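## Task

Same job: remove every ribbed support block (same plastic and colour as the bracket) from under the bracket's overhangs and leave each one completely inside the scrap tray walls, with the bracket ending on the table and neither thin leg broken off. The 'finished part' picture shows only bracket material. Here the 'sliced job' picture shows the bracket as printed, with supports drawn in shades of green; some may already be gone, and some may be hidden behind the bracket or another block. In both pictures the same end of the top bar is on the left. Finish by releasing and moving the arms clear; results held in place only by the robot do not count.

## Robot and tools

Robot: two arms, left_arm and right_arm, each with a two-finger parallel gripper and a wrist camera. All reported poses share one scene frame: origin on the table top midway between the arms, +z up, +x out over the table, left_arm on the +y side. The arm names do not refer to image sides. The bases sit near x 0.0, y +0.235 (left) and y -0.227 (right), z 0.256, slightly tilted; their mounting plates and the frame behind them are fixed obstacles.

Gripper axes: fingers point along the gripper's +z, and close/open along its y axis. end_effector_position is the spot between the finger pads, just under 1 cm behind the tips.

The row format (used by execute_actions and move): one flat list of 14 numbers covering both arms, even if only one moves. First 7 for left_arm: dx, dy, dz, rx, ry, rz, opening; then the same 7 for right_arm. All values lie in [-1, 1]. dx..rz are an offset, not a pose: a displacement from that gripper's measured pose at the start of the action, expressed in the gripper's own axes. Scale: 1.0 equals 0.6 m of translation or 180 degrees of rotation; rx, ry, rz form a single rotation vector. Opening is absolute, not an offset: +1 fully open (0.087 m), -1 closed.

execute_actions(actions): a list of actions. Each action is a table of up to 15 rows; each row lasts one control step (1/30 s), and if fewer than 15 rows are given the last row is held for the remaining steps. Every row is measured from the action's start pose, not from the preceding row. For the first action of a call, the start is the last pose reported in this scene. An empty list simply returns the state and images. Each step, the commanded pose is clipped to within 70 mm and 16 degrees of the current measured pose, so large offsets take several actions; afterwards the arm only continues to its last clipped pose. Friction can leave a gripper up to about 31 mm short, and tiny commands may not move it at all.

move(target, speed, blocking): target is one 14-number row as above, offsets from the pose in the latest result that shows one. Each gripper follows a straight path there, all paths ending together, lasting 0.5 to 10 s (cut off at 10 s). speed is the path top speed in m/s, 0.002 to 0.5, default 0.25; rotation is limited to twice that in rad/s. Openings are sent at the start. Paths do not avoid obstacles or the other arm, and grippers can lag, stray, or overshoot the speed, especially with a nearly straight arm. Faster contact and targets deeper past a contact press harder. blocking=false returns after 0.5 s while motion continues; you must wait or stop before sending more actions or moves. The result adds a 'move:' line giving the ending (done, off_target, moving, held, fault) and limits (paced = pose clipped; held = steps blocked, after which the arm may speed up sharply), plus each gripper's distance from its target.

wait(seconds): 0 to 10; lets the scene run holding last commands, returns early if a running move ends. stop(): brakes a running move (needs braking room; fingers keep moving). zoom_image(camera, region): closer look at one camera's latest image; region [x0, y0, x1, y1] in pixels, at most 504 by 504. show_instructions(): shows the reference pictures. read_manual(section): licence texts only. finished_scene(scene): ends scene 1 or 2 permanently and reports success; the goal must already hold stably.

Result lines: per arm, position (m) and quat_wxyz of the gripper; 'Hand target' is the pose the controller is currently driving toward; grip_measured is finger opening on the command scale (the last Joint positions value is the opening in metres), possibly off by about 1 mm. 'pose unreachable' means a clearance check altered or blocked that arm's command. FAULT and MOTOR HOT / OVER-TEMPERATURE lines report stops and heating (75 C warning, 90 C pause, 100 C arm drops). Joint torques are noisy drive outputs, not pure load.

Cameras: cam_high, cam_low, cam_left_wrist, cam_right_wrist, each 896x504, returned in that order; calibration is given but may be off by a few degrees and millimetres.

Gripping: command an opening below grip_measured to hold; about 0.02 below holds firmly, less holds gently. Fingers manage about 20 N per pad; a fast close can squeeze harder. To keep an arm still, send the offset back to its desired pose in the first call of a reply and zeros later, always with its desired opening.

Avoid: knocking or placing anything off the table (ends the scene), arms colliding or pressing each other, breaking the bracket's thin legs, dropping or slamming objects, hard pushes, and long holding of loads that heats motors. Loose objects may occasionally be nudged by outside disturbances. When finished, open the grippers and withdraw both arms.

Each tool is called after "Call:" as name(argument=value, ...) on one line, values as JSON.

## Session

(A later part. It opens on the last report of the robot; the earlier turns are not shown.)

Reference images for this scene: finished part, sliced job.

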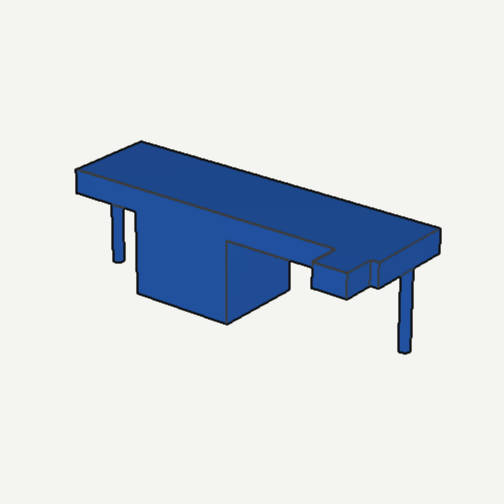

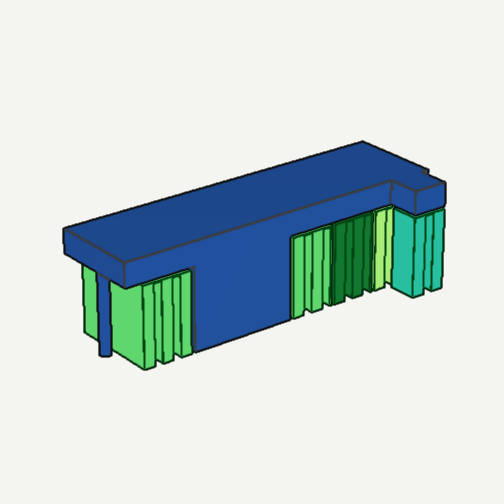

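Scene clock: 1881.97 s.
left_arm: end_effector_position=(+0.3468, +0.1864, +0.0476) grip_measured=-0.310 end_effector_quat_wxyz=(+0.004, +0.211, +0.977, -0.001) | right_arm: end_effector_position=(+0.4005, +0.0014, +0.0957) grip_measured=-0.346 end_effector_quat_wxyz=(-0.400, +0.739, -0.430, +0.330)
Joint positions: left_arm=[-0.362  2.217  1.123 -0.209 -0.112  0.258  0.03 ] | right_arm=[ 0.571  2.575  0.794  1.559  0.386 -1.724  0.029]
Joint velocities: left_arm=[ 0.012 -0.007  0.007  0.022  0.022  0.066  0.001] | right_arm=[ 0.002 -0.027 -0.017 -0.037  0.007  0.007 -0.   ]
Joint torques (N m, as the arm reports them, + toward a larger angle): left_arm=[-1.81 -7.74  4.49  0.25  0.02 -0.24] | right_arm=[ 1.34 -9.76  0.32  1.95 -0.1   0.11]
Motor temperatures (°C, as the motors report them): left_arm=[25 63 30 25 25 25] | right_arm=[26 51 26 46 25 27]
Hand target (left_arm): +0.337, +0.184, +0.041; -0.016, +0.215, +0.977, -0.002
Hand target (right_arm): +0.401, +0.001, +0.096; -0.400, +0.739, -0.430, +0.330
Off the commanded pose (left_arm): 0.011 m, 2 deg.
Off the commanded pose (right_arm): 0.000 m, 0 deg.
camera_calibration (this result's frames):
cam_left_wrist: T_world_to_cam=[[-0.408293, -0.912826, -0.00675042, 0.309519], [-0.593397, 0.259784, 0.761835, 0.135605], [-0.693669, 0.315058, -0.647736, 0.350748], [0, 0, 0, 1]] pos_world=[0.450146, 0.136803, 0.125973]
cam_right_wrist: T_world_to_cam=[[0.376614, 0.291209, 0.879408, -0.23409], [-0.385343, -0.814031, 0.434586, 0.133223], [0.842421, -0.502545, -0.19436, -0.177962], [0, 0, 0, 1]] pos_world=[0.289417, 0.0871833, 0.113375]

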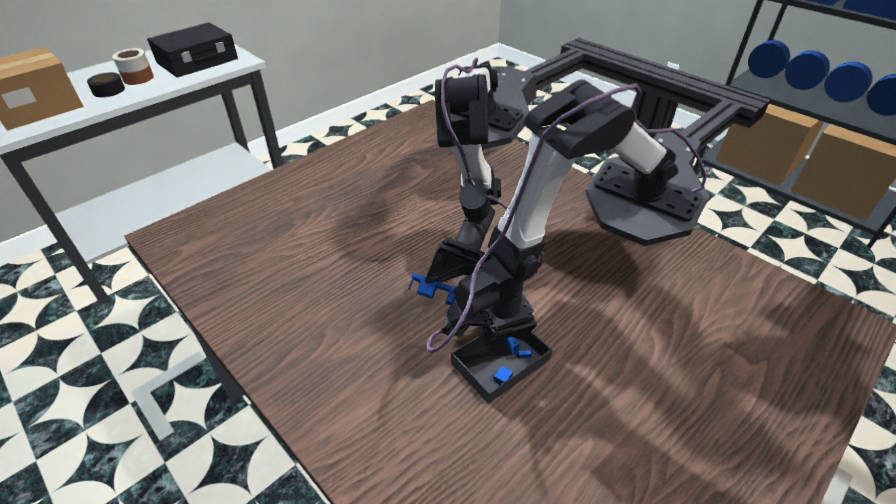

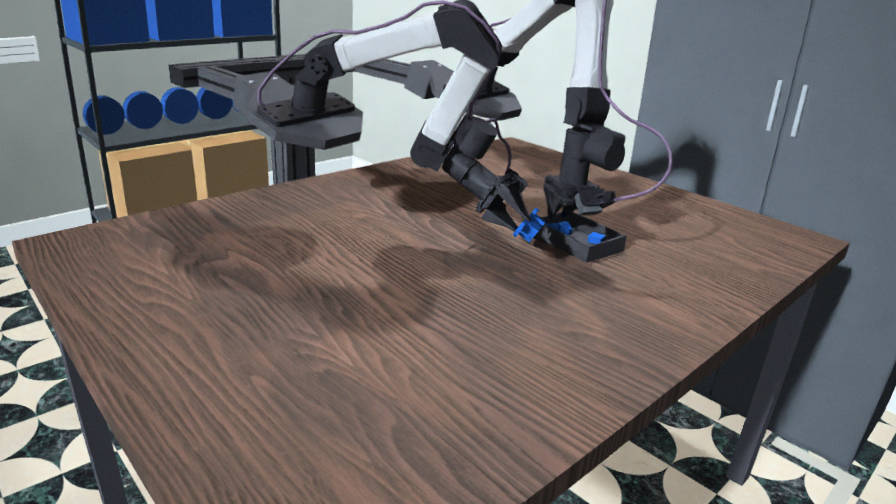

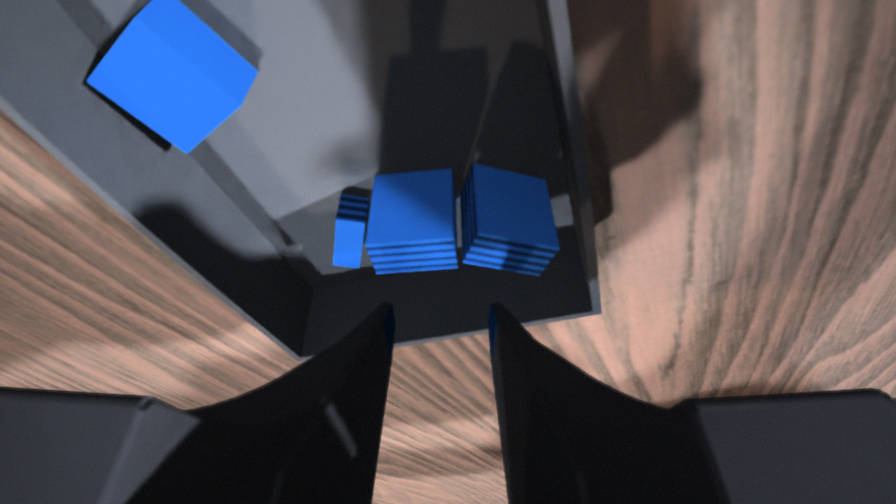

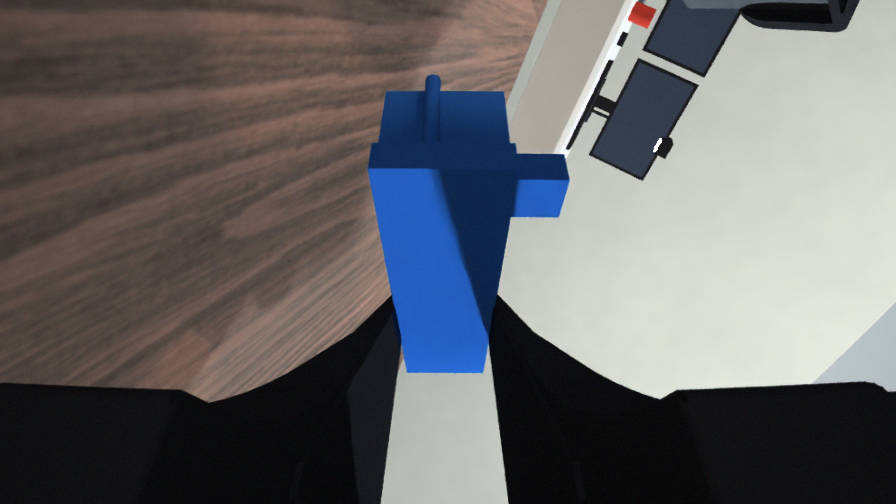

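Call:
move(target=[0.022,0,0.008,0,0,0,-0.31, 0,0,0,0,0,0,-0.40], speed=0.03)

Scene clock: 1884.93 s.
left_arm: end_effector_position=(+0.3393, +0.1874, +0.0440) grip_measured=-0.310 end_effector_quat_wxyz=(+0.004, +0.213, +0.977, -0.001) | right_arm: end_effector_position=(+0.4005, +0.0014, +0.0957) grip_measured=-0.346 end_effector_quat_wxyz=(-0.400, +0.739, -0.430, +0.330)
Joint positions: left_arm=[-0.362  2.217  1.089 -0.176 -0.112  0.263  0.03 ] | right_arm=[ 0.571  2.575  0.794  1.559  0.386 -1.724  0.029]
Joint velocities: left_arm=[ 0.002  0.022 -0.007  0.007  0.051  0.081 -0.   ] | right_arm=[-0.012 -0.012  0.002  0.037  0.022 -0.022 -0.001]
Joint torques (N m, as the arm reports them, + toward a larger angle): left_arm=[  0.3  -10.07   0.97   0.52   0.12  -0.13] | right_arm=[ 1.43 -9.74  0.33  1.97 -0.11  0.11]
Motor temperatures (°C, as the motors report them): left_arm=[25 62 30 25 25 25] | right_arm=[26 51 26 46 25 27]
Hand target (left_arm): +0.335, +0.192, +0.043; +0.004, +0.211, +0.977, -0.001
Hand target (right_arm): +0.401, +0.001, +0.096; -0.400, +0.739, -0.430, +0.330
Off the commanded pose (left_arm): 0.006 m, 0 deg.
Off the commanded pose (right_arm): 0.000 m, 0 deg.
move: done
camera_calibration (this result's frames):
cam_left_wrist: T_world_to_cam=[[-0.412078, -0.911123, -0.00687889, 0.308347], [-0.59261, 0.262273, 0.761594, 0.132935], [-0.692102, 0.317912, -0.648017, 0.341871], [0, 0, 0, 1]] pos_world=[0.442452, 0.137392, 0.122417]
cam_right_wrist: T_world_to_cam=[[0.376614, 0.291209, 0.879408, -0.23409], [-0.385343, -0.814031, 0.434586, 0.133223], [0.842421, -0.502545, -0.19436, -0.177962], [0, 0, 0, 1]] pos_world=[0.289417, 0.0871833, 0.113375]

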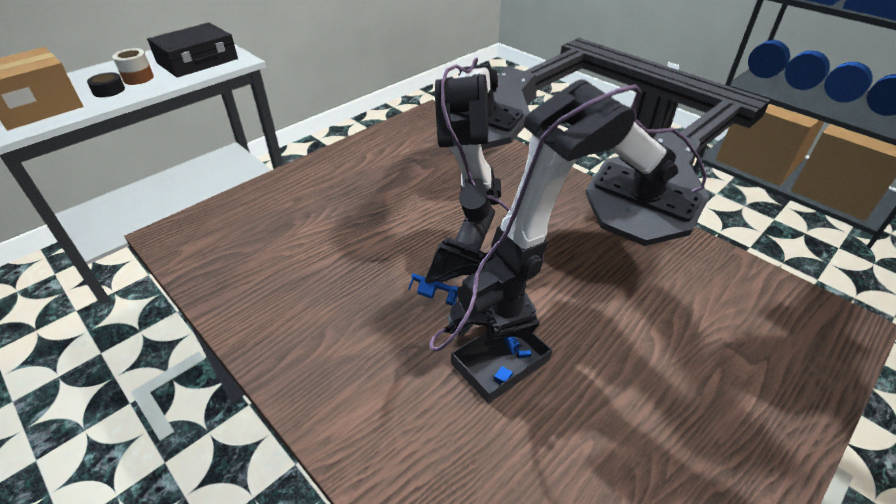

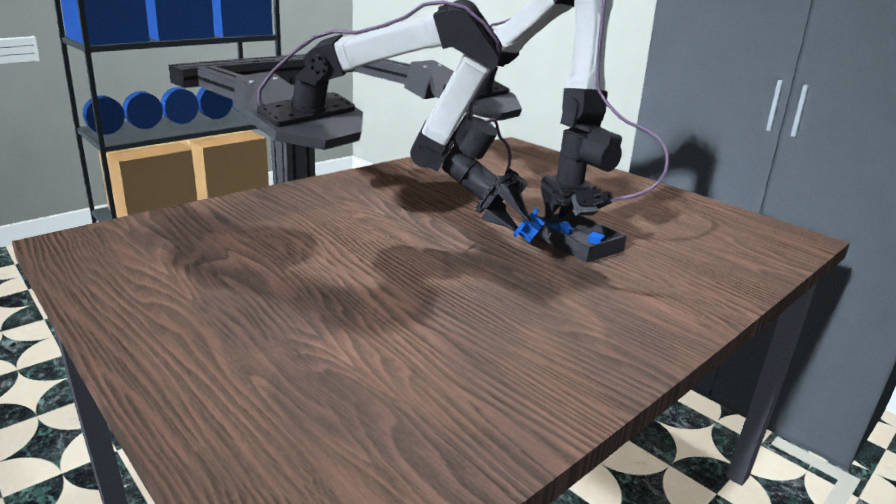

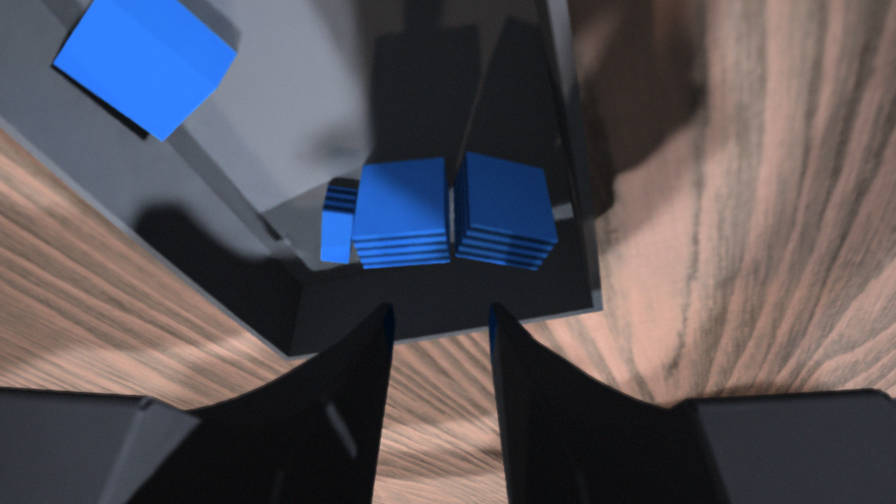

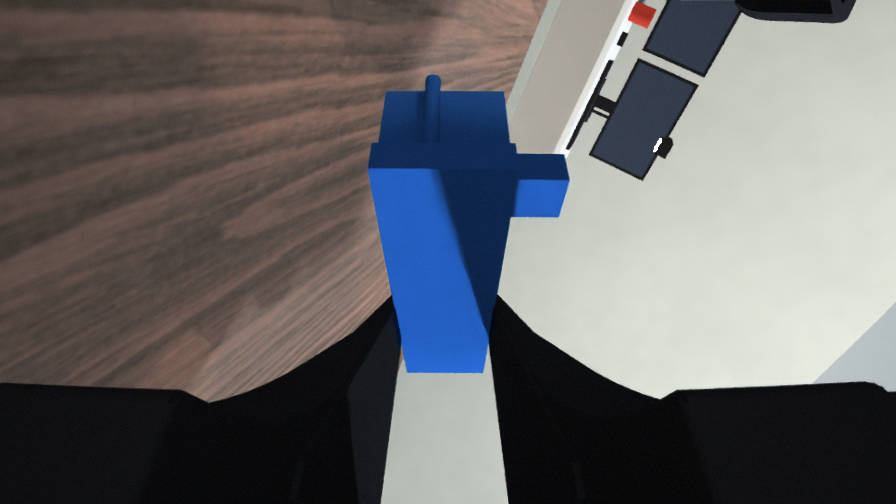

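Call:
move(target=[0.002,0,0.058,0,0,0,-0.31, 0,0,0,0,0,0,-0.40], speed=0.03)

Scene clock: 1889.27 s.
left_arm: end_effector_position=(+0.3360, +0.1859, +0.0246) grip_measured=-0.310 end_effector_quat_wxyz=(+0.003, +0.216, +0.976, -0.001) | right_arm: end_effector_position=(+0.4005, +0.0014, +0.0957) grip_measured=-0.346 end_effector_quat_wxyz=(-0.400, +0.739, -0.430, +0.330)
Joint positions: left_arm=[-0.362  2.284  1.101 -0.123 -0.112  0.268  0.03 ] | right_arm=[ 0.571  2.575  0.794  1.559  0.386 -1.724  0.029]
Joint velocities: left_arm=[ 0.002  0.012 -0.022 -0.081 -0.051 -0.051  0.   ] | right_arm=[-0.002  0.002 -0.022 -0.037 -0.037 -0.007  0.   ]
Joint torques (N m, as the arm reports them, + toward a larger angle): left_arm=[ 0.19 -6.09  4.66  0.74  0.09 -0.11] | right_arm=[ 1.43 -9.76  0.48  1.94 -0.12  0.11]
Motor temperatures (°C, as the motors report them): left_arm=[25 62 30 25 25 25] | right_arm=[26 51 26 46 25 27]
Hand target (left_arm): +0.337, +0.188, +0.010; +0.004, +0.213, +0.977, -0.001
Hand target (right_arm): +0.401, +0.001, +0.096; -0.400, +0.739, -0.430, +0.330
Off the commanded pose (left_arm): 0.016 m, 0 deg.
Off the commanded pose (right_arm): 0.000 m, 0 deg.
move: off_target (left_arm)
camera_calibration (this result's frames):
cam_left_wrist: T_world_to_cam=[[-0.416886, -0.908937, -0.00623202, 0.306681], [-0.589243, 0.265024, 0.763253, 0.144423], [-0.692097, 0.321862, -0.64607, 0.326756], [0, 0, 0, 1]] pos_world=[0.439098, 0.135308, 0.102787]
cam_right_wrist: T_world_to_cam=[[0.376614, 0.291209, 0.879408, -0.23409], [-0.385343, -0.814031, 0.434586, 0.133223], [0.842421, -0.502545, -0.19436, -0.177962], [0, 0, 0, 1]] pos_world=[0.289417, 0.0871833, 0.113375]

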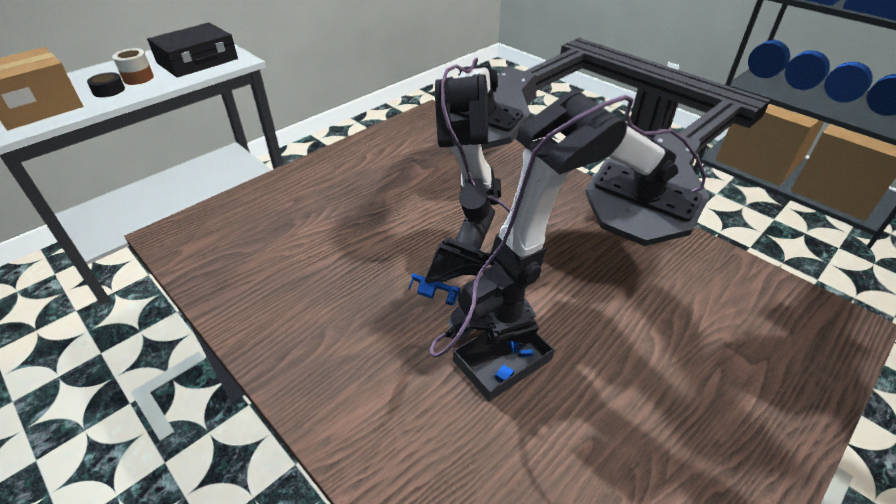

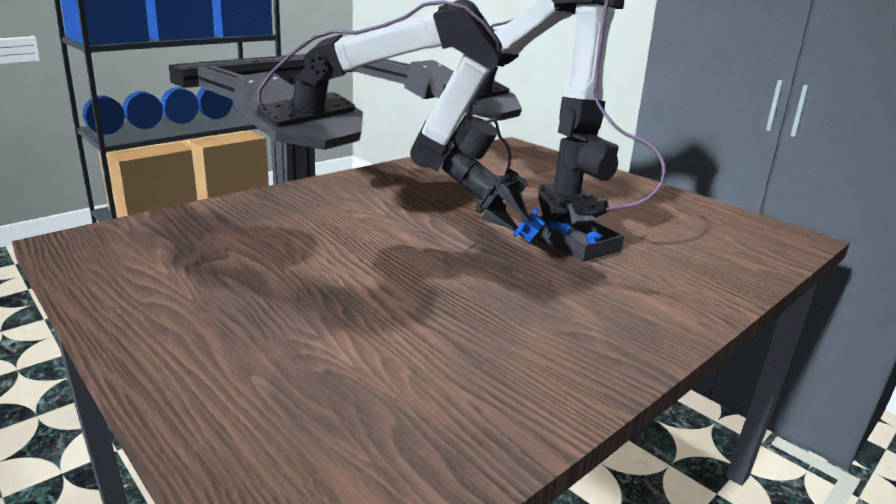

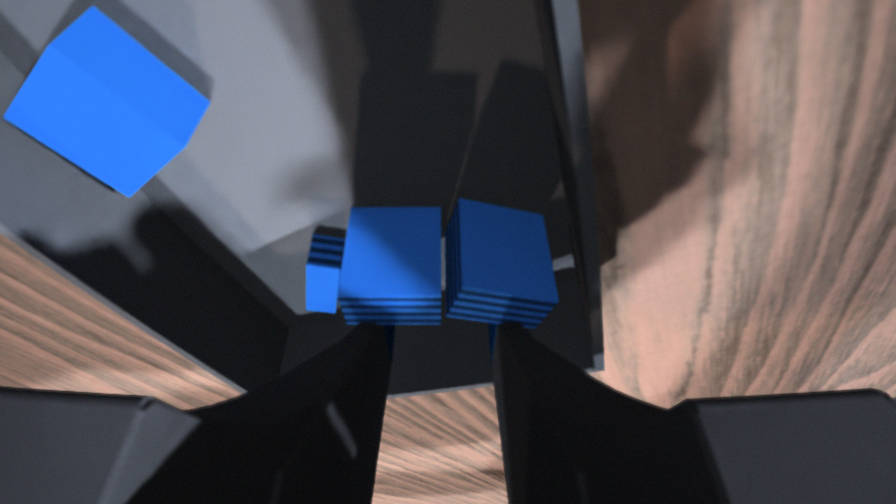

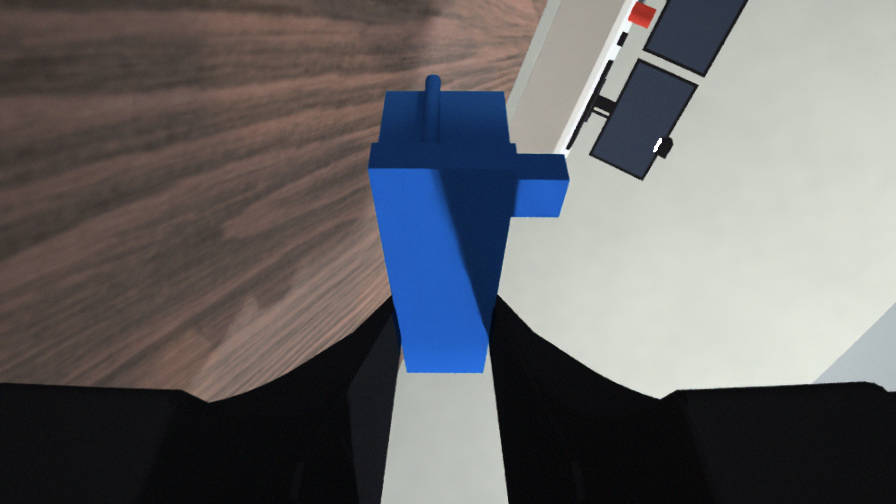

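Call:
move(target=[-0.08,0.04,0.012,0,0,0,-0.31, 0,0,0,0,0,0,-0.40], speed=0.04)

Scene clock: 1898.90 s.
left_arm: end_effector_position=(+0.3957, +0.1825, +0.0297) grip_measured=-0.310 end_effector_quat_wxyz=(+0.018, +0.217, +0.976, +0.000) | right_arm: end_effector_position=(+0.4005, +0.0014, +0.0957) grip_measured=-0.346 end_effector_quat_wxyz=(-0.400, +0.739, -0.430, +0.330)
Joint positions: left_arm=[-0.349  2.348  1.353 -0.278 -0.109  0.287  0.03 ] | right_arm=[ 0.571  2.575  0.794  1.559  0.386 -1.724  0.029]
Joint velocities: left_arm=[ 0.007 -0.002  0.002 -0.022 -0.022  0.037  0.   ] | right_arm=[-0.002 -0.002 -0.012  0.007 -0.022 -0.022  0.   ]
Joint torques (N m, as the arm reports them, + toward a larger angle): left_arm=[ 0.21 -8.23  5.43  0.39  0.11 -0.1 ] | right_arm=[ 1.4  -9.69  0.43  1.95 -0.12  0.1 ]
Motor temperatures (°C, as the motors report them): left_arm=[25 60 31 26 25 25] | right_arm=[26 51 25 46 25 27]
Hand target (left_arm): +0.389, +0.187, +0.018; +0.003, +0.216, +0.976, -0.001
Hand target (right_arm): +0.401, +0.001, +0.096; -0.400, +0.739, -0.430, +0.330
Off the commanded pose (left_arm): 0.014 m, 2 deg.
Off the commanded pose (right_arm): 0.000 m, 0 deg.
move: off_target (left_arm)
camera_calibration (this result's frames):
cam_left_wrist: T_world_to_cam=[[-0.419213, -0.907751, -0.0157811, 0.329445], [-0.612074, 0.269742, 0.743374, 0.185398], [-0.670541, 0.321291, -0.66869, 0.364661], [0, 0, 0, 1]] pos_world=[0.496105, 0.131883, 0.111224]
cam_right_wrist: T_world_to_cam=[[0.376614, 0.291209, 0.879408, -0.23409], [-0.385343, -0.814031, 0.434586, 0.133223], [0.842421, -0.502545, -0.19436, -0.177962], [0, 0, 0, 1]] pos_world=[0.289417, 0.0871833, 0.113375]

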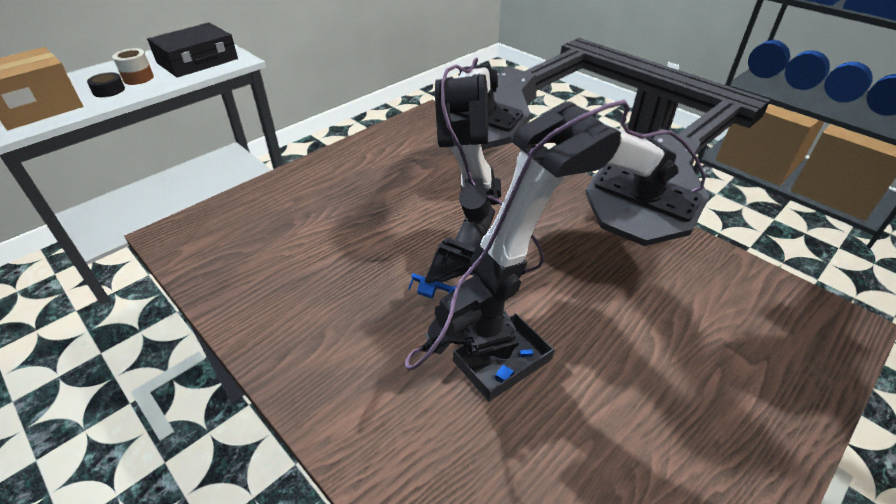

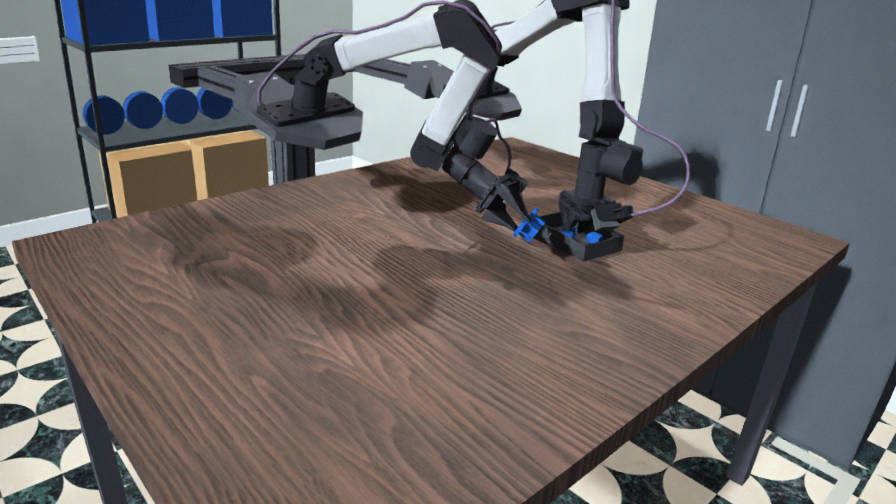

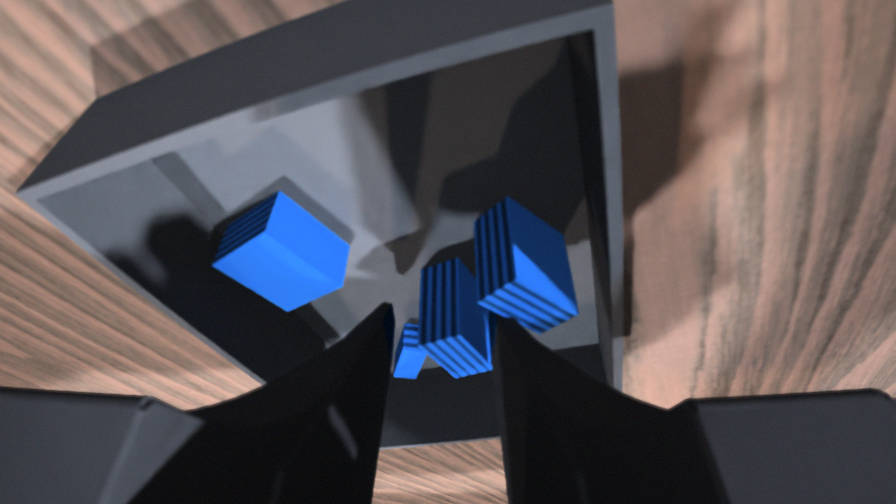

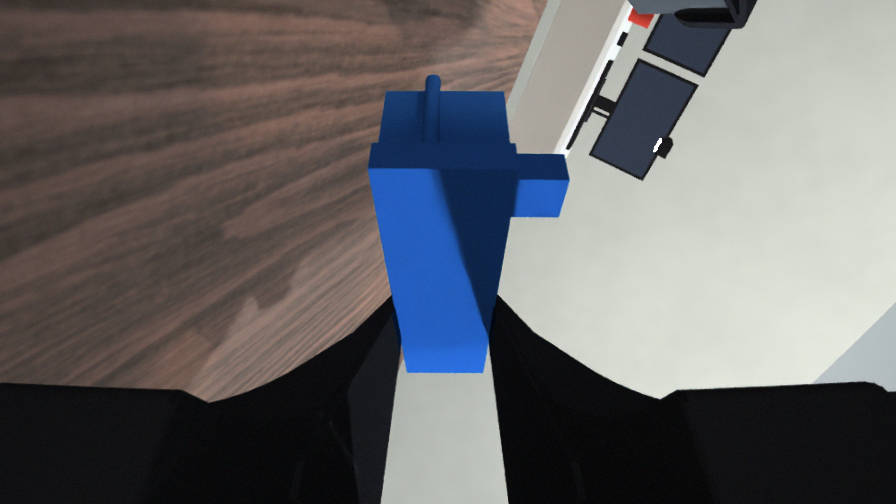

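Call:
move(target=[0.072,-0.006,0.03,0,0,0,-0.31, 0,0,0,0,0,0,-0.40], speed=0.05)

Scene clock: 1908.27 s.
left_arm: end_effector_position=(+0.3592, +0.1941, +0.0135) grip_measured=-0.310 end_effector_quat_wxyz=(+0.014, +0.219, +0.976, +0.002) | right_arm: end_effector_position=(+0.4005, +0.0014, +0.0957) grip_measured=-0.346 end_effector_quat_wxyz=(-0.400, +0.739, -0.430, +0.330)
Joint positions: left_arm=[-0.331  2.339  1.189 -0.129 -0.109  0.307  0.03 ] | right_arm=[ 0.571  2.575  0.794  1.559  0.386 -1.724  0.029]
Joint velocities: left_arm=[-0.007 -0.017  0.002 -0.037  0.007 -0.066 -0.   ] | right_arm=[ 0.002 -0.002 -0.017  0.007 -0.139  0.007 -0.   ]
Joint torques (N m, as the arm reports them, + toward a larger angle): left_arm=[  0.39 -10.42   0.68   0.75   0.18  -0.1 ] | right_arm=[ 1.31 -9.7   0.4   1.95 -0.1   0.11]
Motor temperatures (°C, as the motors report them): left_arm=[25 60 31 26 25 25] | right_arm=[26 51 25 46 25 27]
Hand target (left_arm): +0.356, +0.198, +0.010; +0.018, +0.217, +0.976, +0.001
Hand target (right_arm): +0.401, +0.001, +0.096; -0.400, +0.739, -0.430, +0.330
Off the commanded pose (left_arm): 0.006 m, 1 deg.
Off the commanded pose (right_arm): 0.000 m, 0 deg.
move: done
camera_calibration (this result's frames):
cam_left_wrist: T_world_to_cam=[[-0.423041, -0.905931, -0.0180487, 0.325478], [-0.605379, 0.26776, 0.749547, 0.169819], [-0.674205, 0.328015, -0.661705, 0.325567], [0, 0, 0, 1]] pos_world=[0.459994, 0.142599, 0.094016]
cam_right_wrist: T_world_to_cam=[[0.376614, 0.291209, 0.879408, -0.23409], [-0.385343, -0.814031, 0.434586, 0.133223], [0.842421, -0.502545, -0.19436, -0.177962], [0, 0, 0, 1]] pos_world=[0.289417, 0.0871833, 0.113375]

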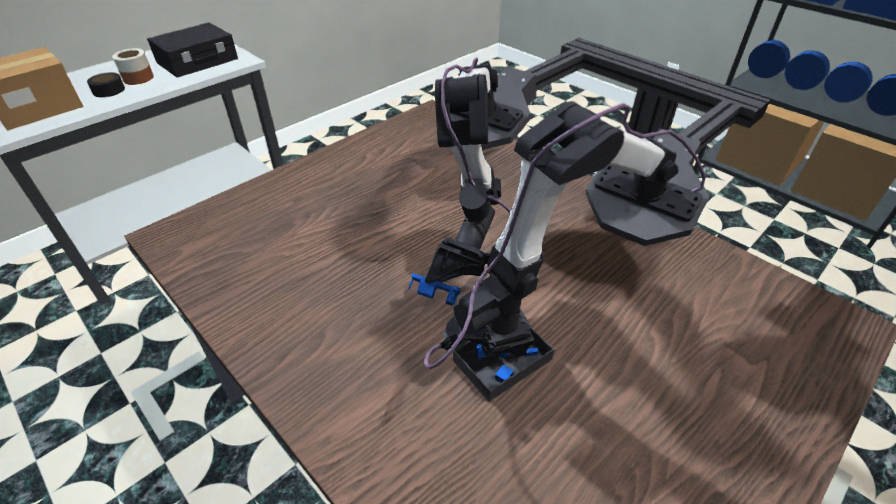

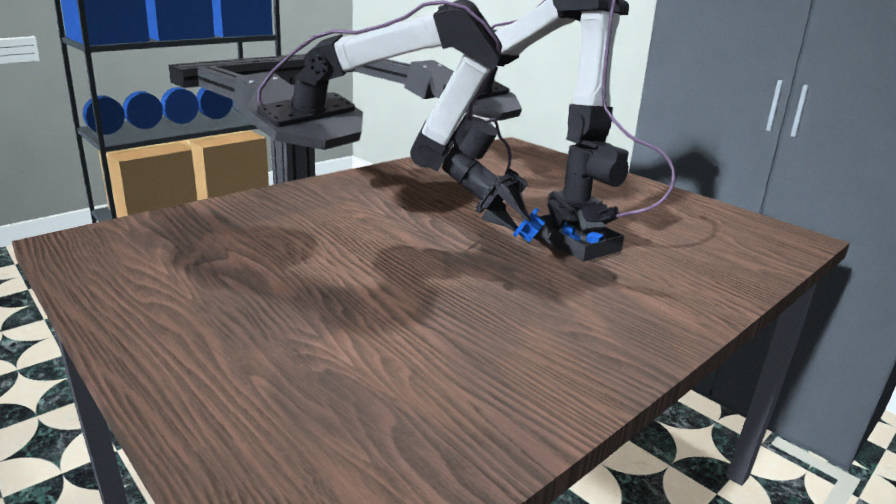

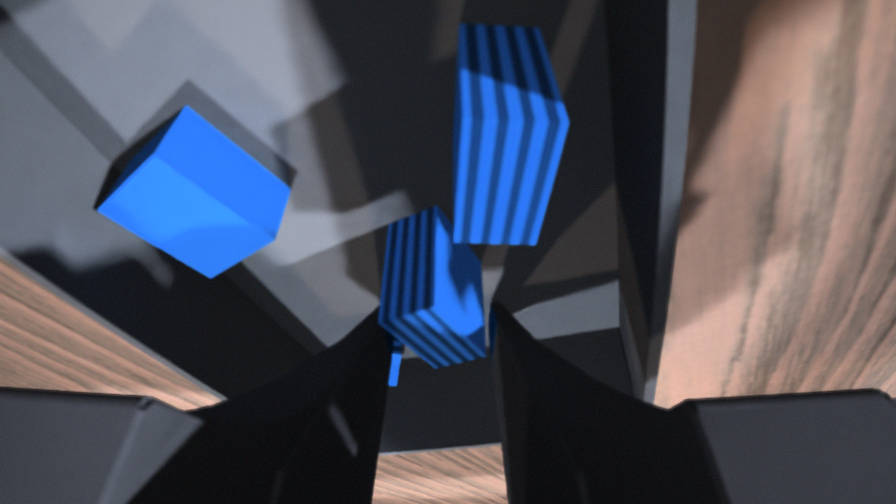

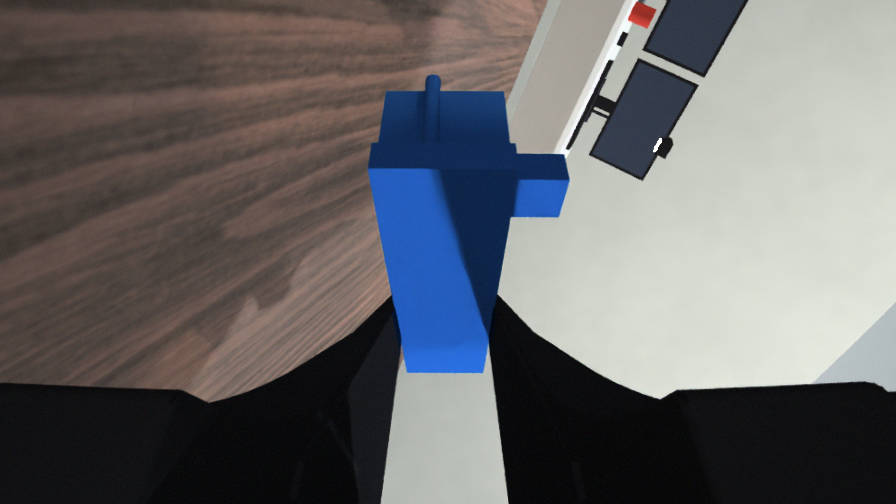

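Call:
execute_actions(actions=[[[0,0,0,0,0,0,-0.45, 0,0,0,0,0,0,-0.40],[0,0,0,0,0,0,-0.5, 0,0,0,0,0,0,-0.40],[0,0,0,0,0,0,-0.55, 0,0,0,0,0,0,-0.40],[0,0,0,0,0,0,-0.6, 0,0,0,0,0,0,-0.40],[0,0,0,0,0,0,-0.64, 0,0,0,0,0,0,-0.40],[0,0,0,0,0,0,-0.68, 0,0,0,0,0,0,-0.40],[0,0,0,0,0,0,-0.72, 0,0,0,0,0,0,-0.40],[0,0,0,0,0,0,-0.75, 0,0,0,0,0,0,-0.40]]])

Call:
move(target=[-0.06,0.05,-0.01,0,0,0,-0.75, 0,0,0,0,0,0,-0.40], speed=0.05)

Scene clock: 1913.00 s.
left_arm: end_effector_position=(+0.3592, +0.1941, +0.0135) grip_measured=-0.736 end_effector_quat_wxyz=(+0.014, +0.219, +0.976, +0.002) | right_arm: end_effector_position=(+0.4005, +0.0014, +0.0957) grip_measured=-0.346 end_effector_quat_wxyz=(-0.400, +0.739, -0.430, +0.330)
Joint positions: left_arm=[-0.331  2.339  1.189 -0.129 -0.109  0.307  0.012] | right_arm=[ 0.571  2.575  0.794  1.559  0.386 -1.724  0.029]
Joint velocities: left_arm=[ 0.002 -0.002  0.002  0.037 -0.125 -0.051 -0.   ] | right_arm=[ 0.012 -0.007 -0.012 -0.007  0.022 -0.051  0.   ]
Joint torques (N m, as the arm reports them, + toward a larger angle): left_arm=[ -0.93 -10.41   2.89   0.46   0.08  -0.14] | right_arm=[ 1.46 -9.76  0.39  1.97 -0.12  0.07]
Motor temperatures (°C, as the motors report them): left_arm=[25 60 31 26 25 25] | right_arm=[26 51 25 46 25 27]
Hand target (left_arm): +0.359, +0.194, +0.014; +0.014, +0.219, +0.976, +0.002
Hand target (right_arm): +0.401, +0.001, +0.096; -0.400, +0.739, -0.430, +0.330
Off the commanded pose (left_arm): 0.000 m, 0 deg.
Off the commanded pose (right_arm): 0.000 m, 0 deg.
camera_calibration (this result's frames):
cam_left_wrist: T_world_to_cam=[[-0.423041, -0.905931, -0.0180487, 0.325478], [-0.605379, 0.26776, 0.749547, 0.169819], [-0.674205, 0.328015, -0.661705, 0.325567], [0, 0, 0, 1]] pos_world=[0.459994, 0.142599, 0.094016]
cam_right_wrist: T_world_to_cam=[[0.376614, 0.291209, 0.879408, -0.23409], [-0.385343, -0.814031, 0.434586, 0.133223], [0.842421, -0.502545, -0.19436, -0.177962], [0, 0, 0, 1]] pos_world=[0.289417, 0.0871833, 0.113375]

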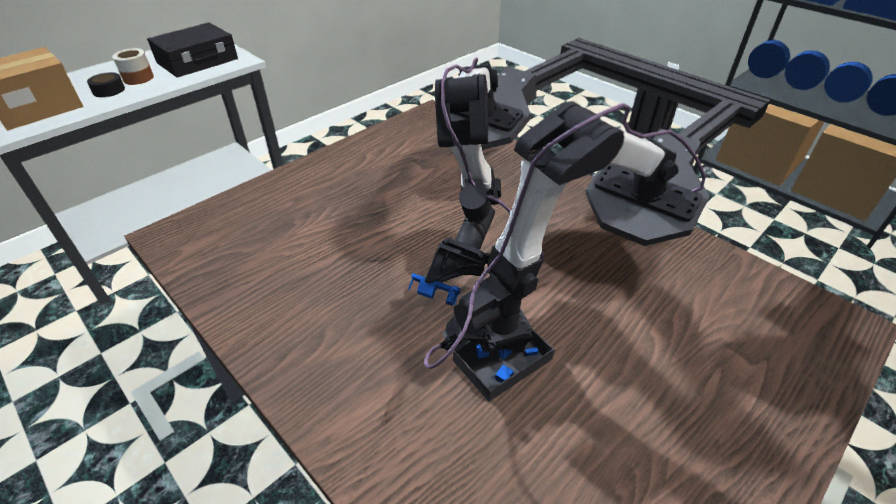

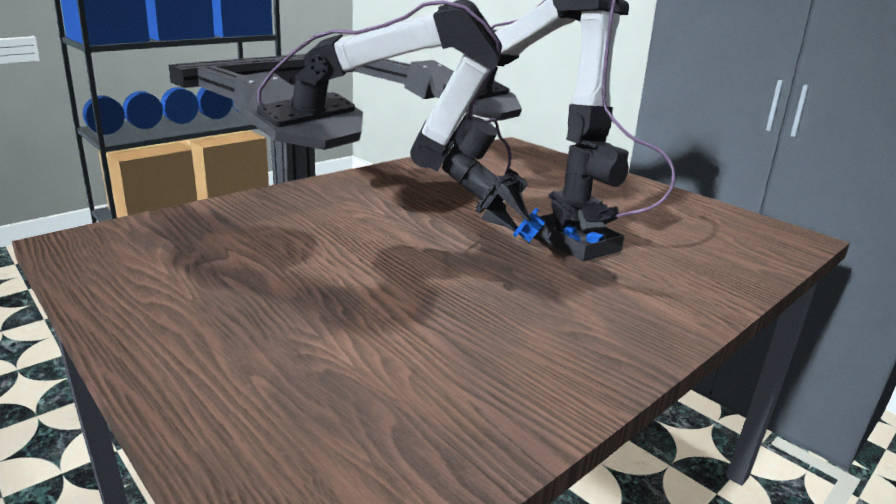

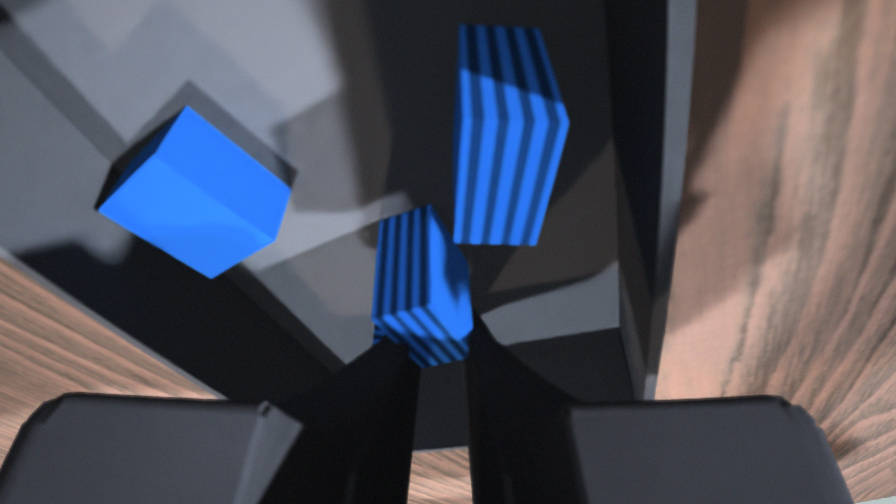

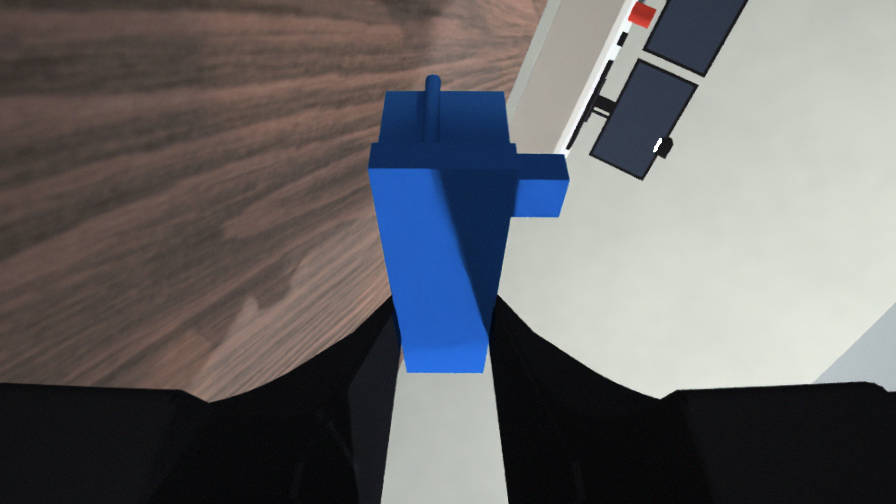

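Scene clock: 1914.57 s.
left_arm: end_effector_position=(+0.4116, +0.2016, +0.0300) grip_measured=-0.736 end_effector_quat_wxyz=(+0.032, +0.219, +0.975, +0.006) | right_arm: end_effector_position=(+0.4005, +0.0014, +0.0957) grip_measured=-0.346 end_effector_quat_wxyz=(-0.400, +0.739, -0.430, +0.330)
Joint positions: left_arm=[-0.302  2.35   1.381 -0.27  -0.104  0.339  0.012] | right_arm=[ 0.571  2.575  0.794  1.559  0.386 -1.724  0.029]
Joint velocities: left_arm=[-0.002  0.002  0.012 -0.095 -0.007 -0.022 -0.   ] | right_arm=[-0.007 -0.002 -0.002 -0.007 -0.007  0.007 -0.001]
Joint torques (N m, as the arm reports them, + toward a larger angle): left_arm=[ 0.33 -8.98  5.69  0.34  0.14 -0.09] | right_arm=[ 1.38 -9.69  0.42  1.94 -0.12  0.11]
Motor temperatures (°C, as the motors report them): left_arm=[25 60 31 26 25 25] | right_arm=[26 51 25 46 25 27]
Hand target (left_arm): +0.404, +0.206, +0.021; +0.014, +0.219, +0.976, +0.002
Hand target (right_arm): +0.401, +0.001, +0.096; -0.400, +0.739, -0.430, +0.330
Off the commanded pose (left_arm): 0.012 m, 2 deg.
Off the commanded pose (right_arm): 0.000 m, 0 deg.
move: off_target (left_arm)
camera_calibration (this result's frames):
cam_left_wrist: T_world_to_cam=[[-0.422406, -0.905816, -0.0327278, 0.354905], [-0.632383, 0.268645, 0.726582, 0.19878], [-0.649357, 0.327609, -0.6863, 0.359941], [0, 0, 0, 1]] pos_world=[0.50935, 0.150157, 0.114213]
cam_right_wrist: T_world_to_cam=[[0.376614, 0.291209, 0.879408, -0.23409], [-0.385343, -0.814031, 0.434586, 0.133223], [0.842421, -0.502545, -0.19436, -0.177962], [0, 0, 0, 1]] pos_world=[0.289417, 0.0871833, 0.113375]

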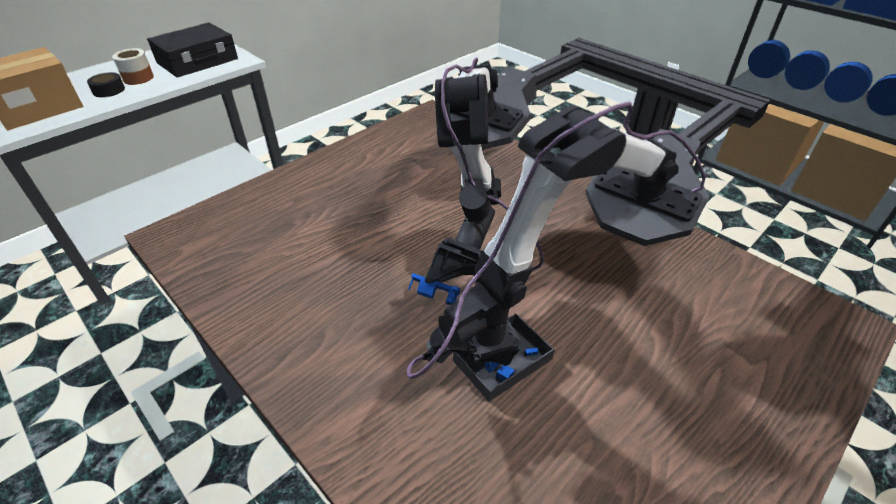

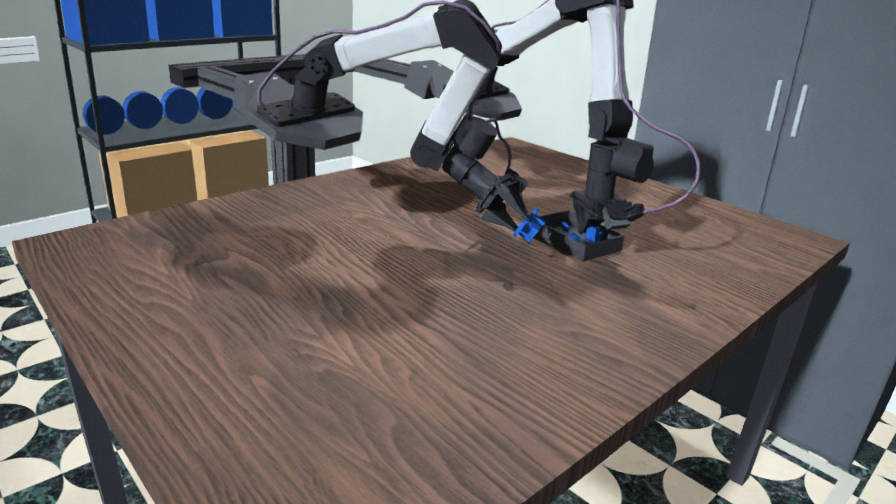

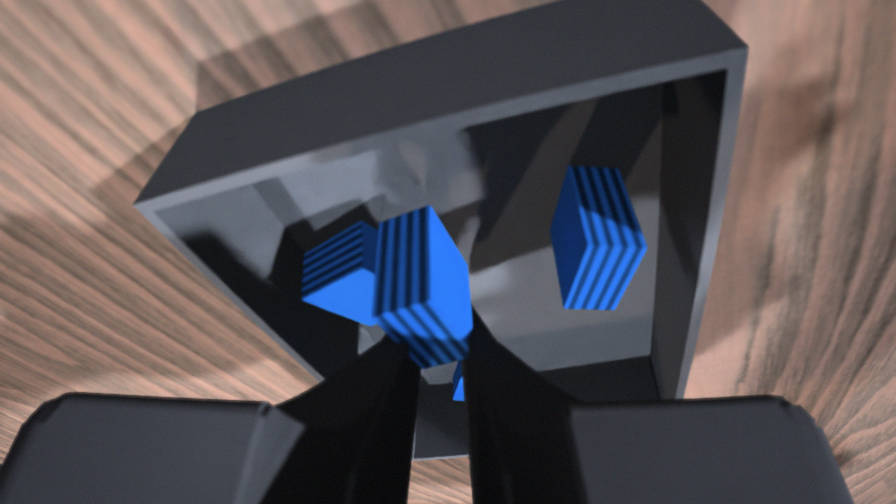

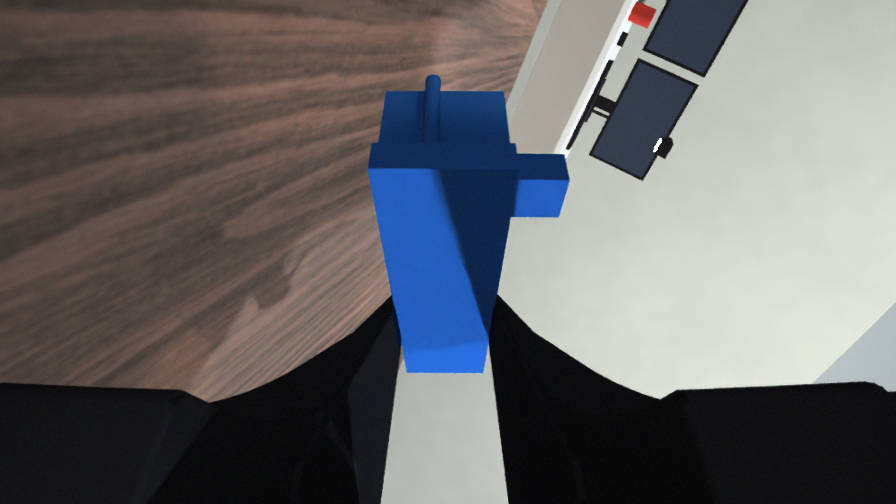

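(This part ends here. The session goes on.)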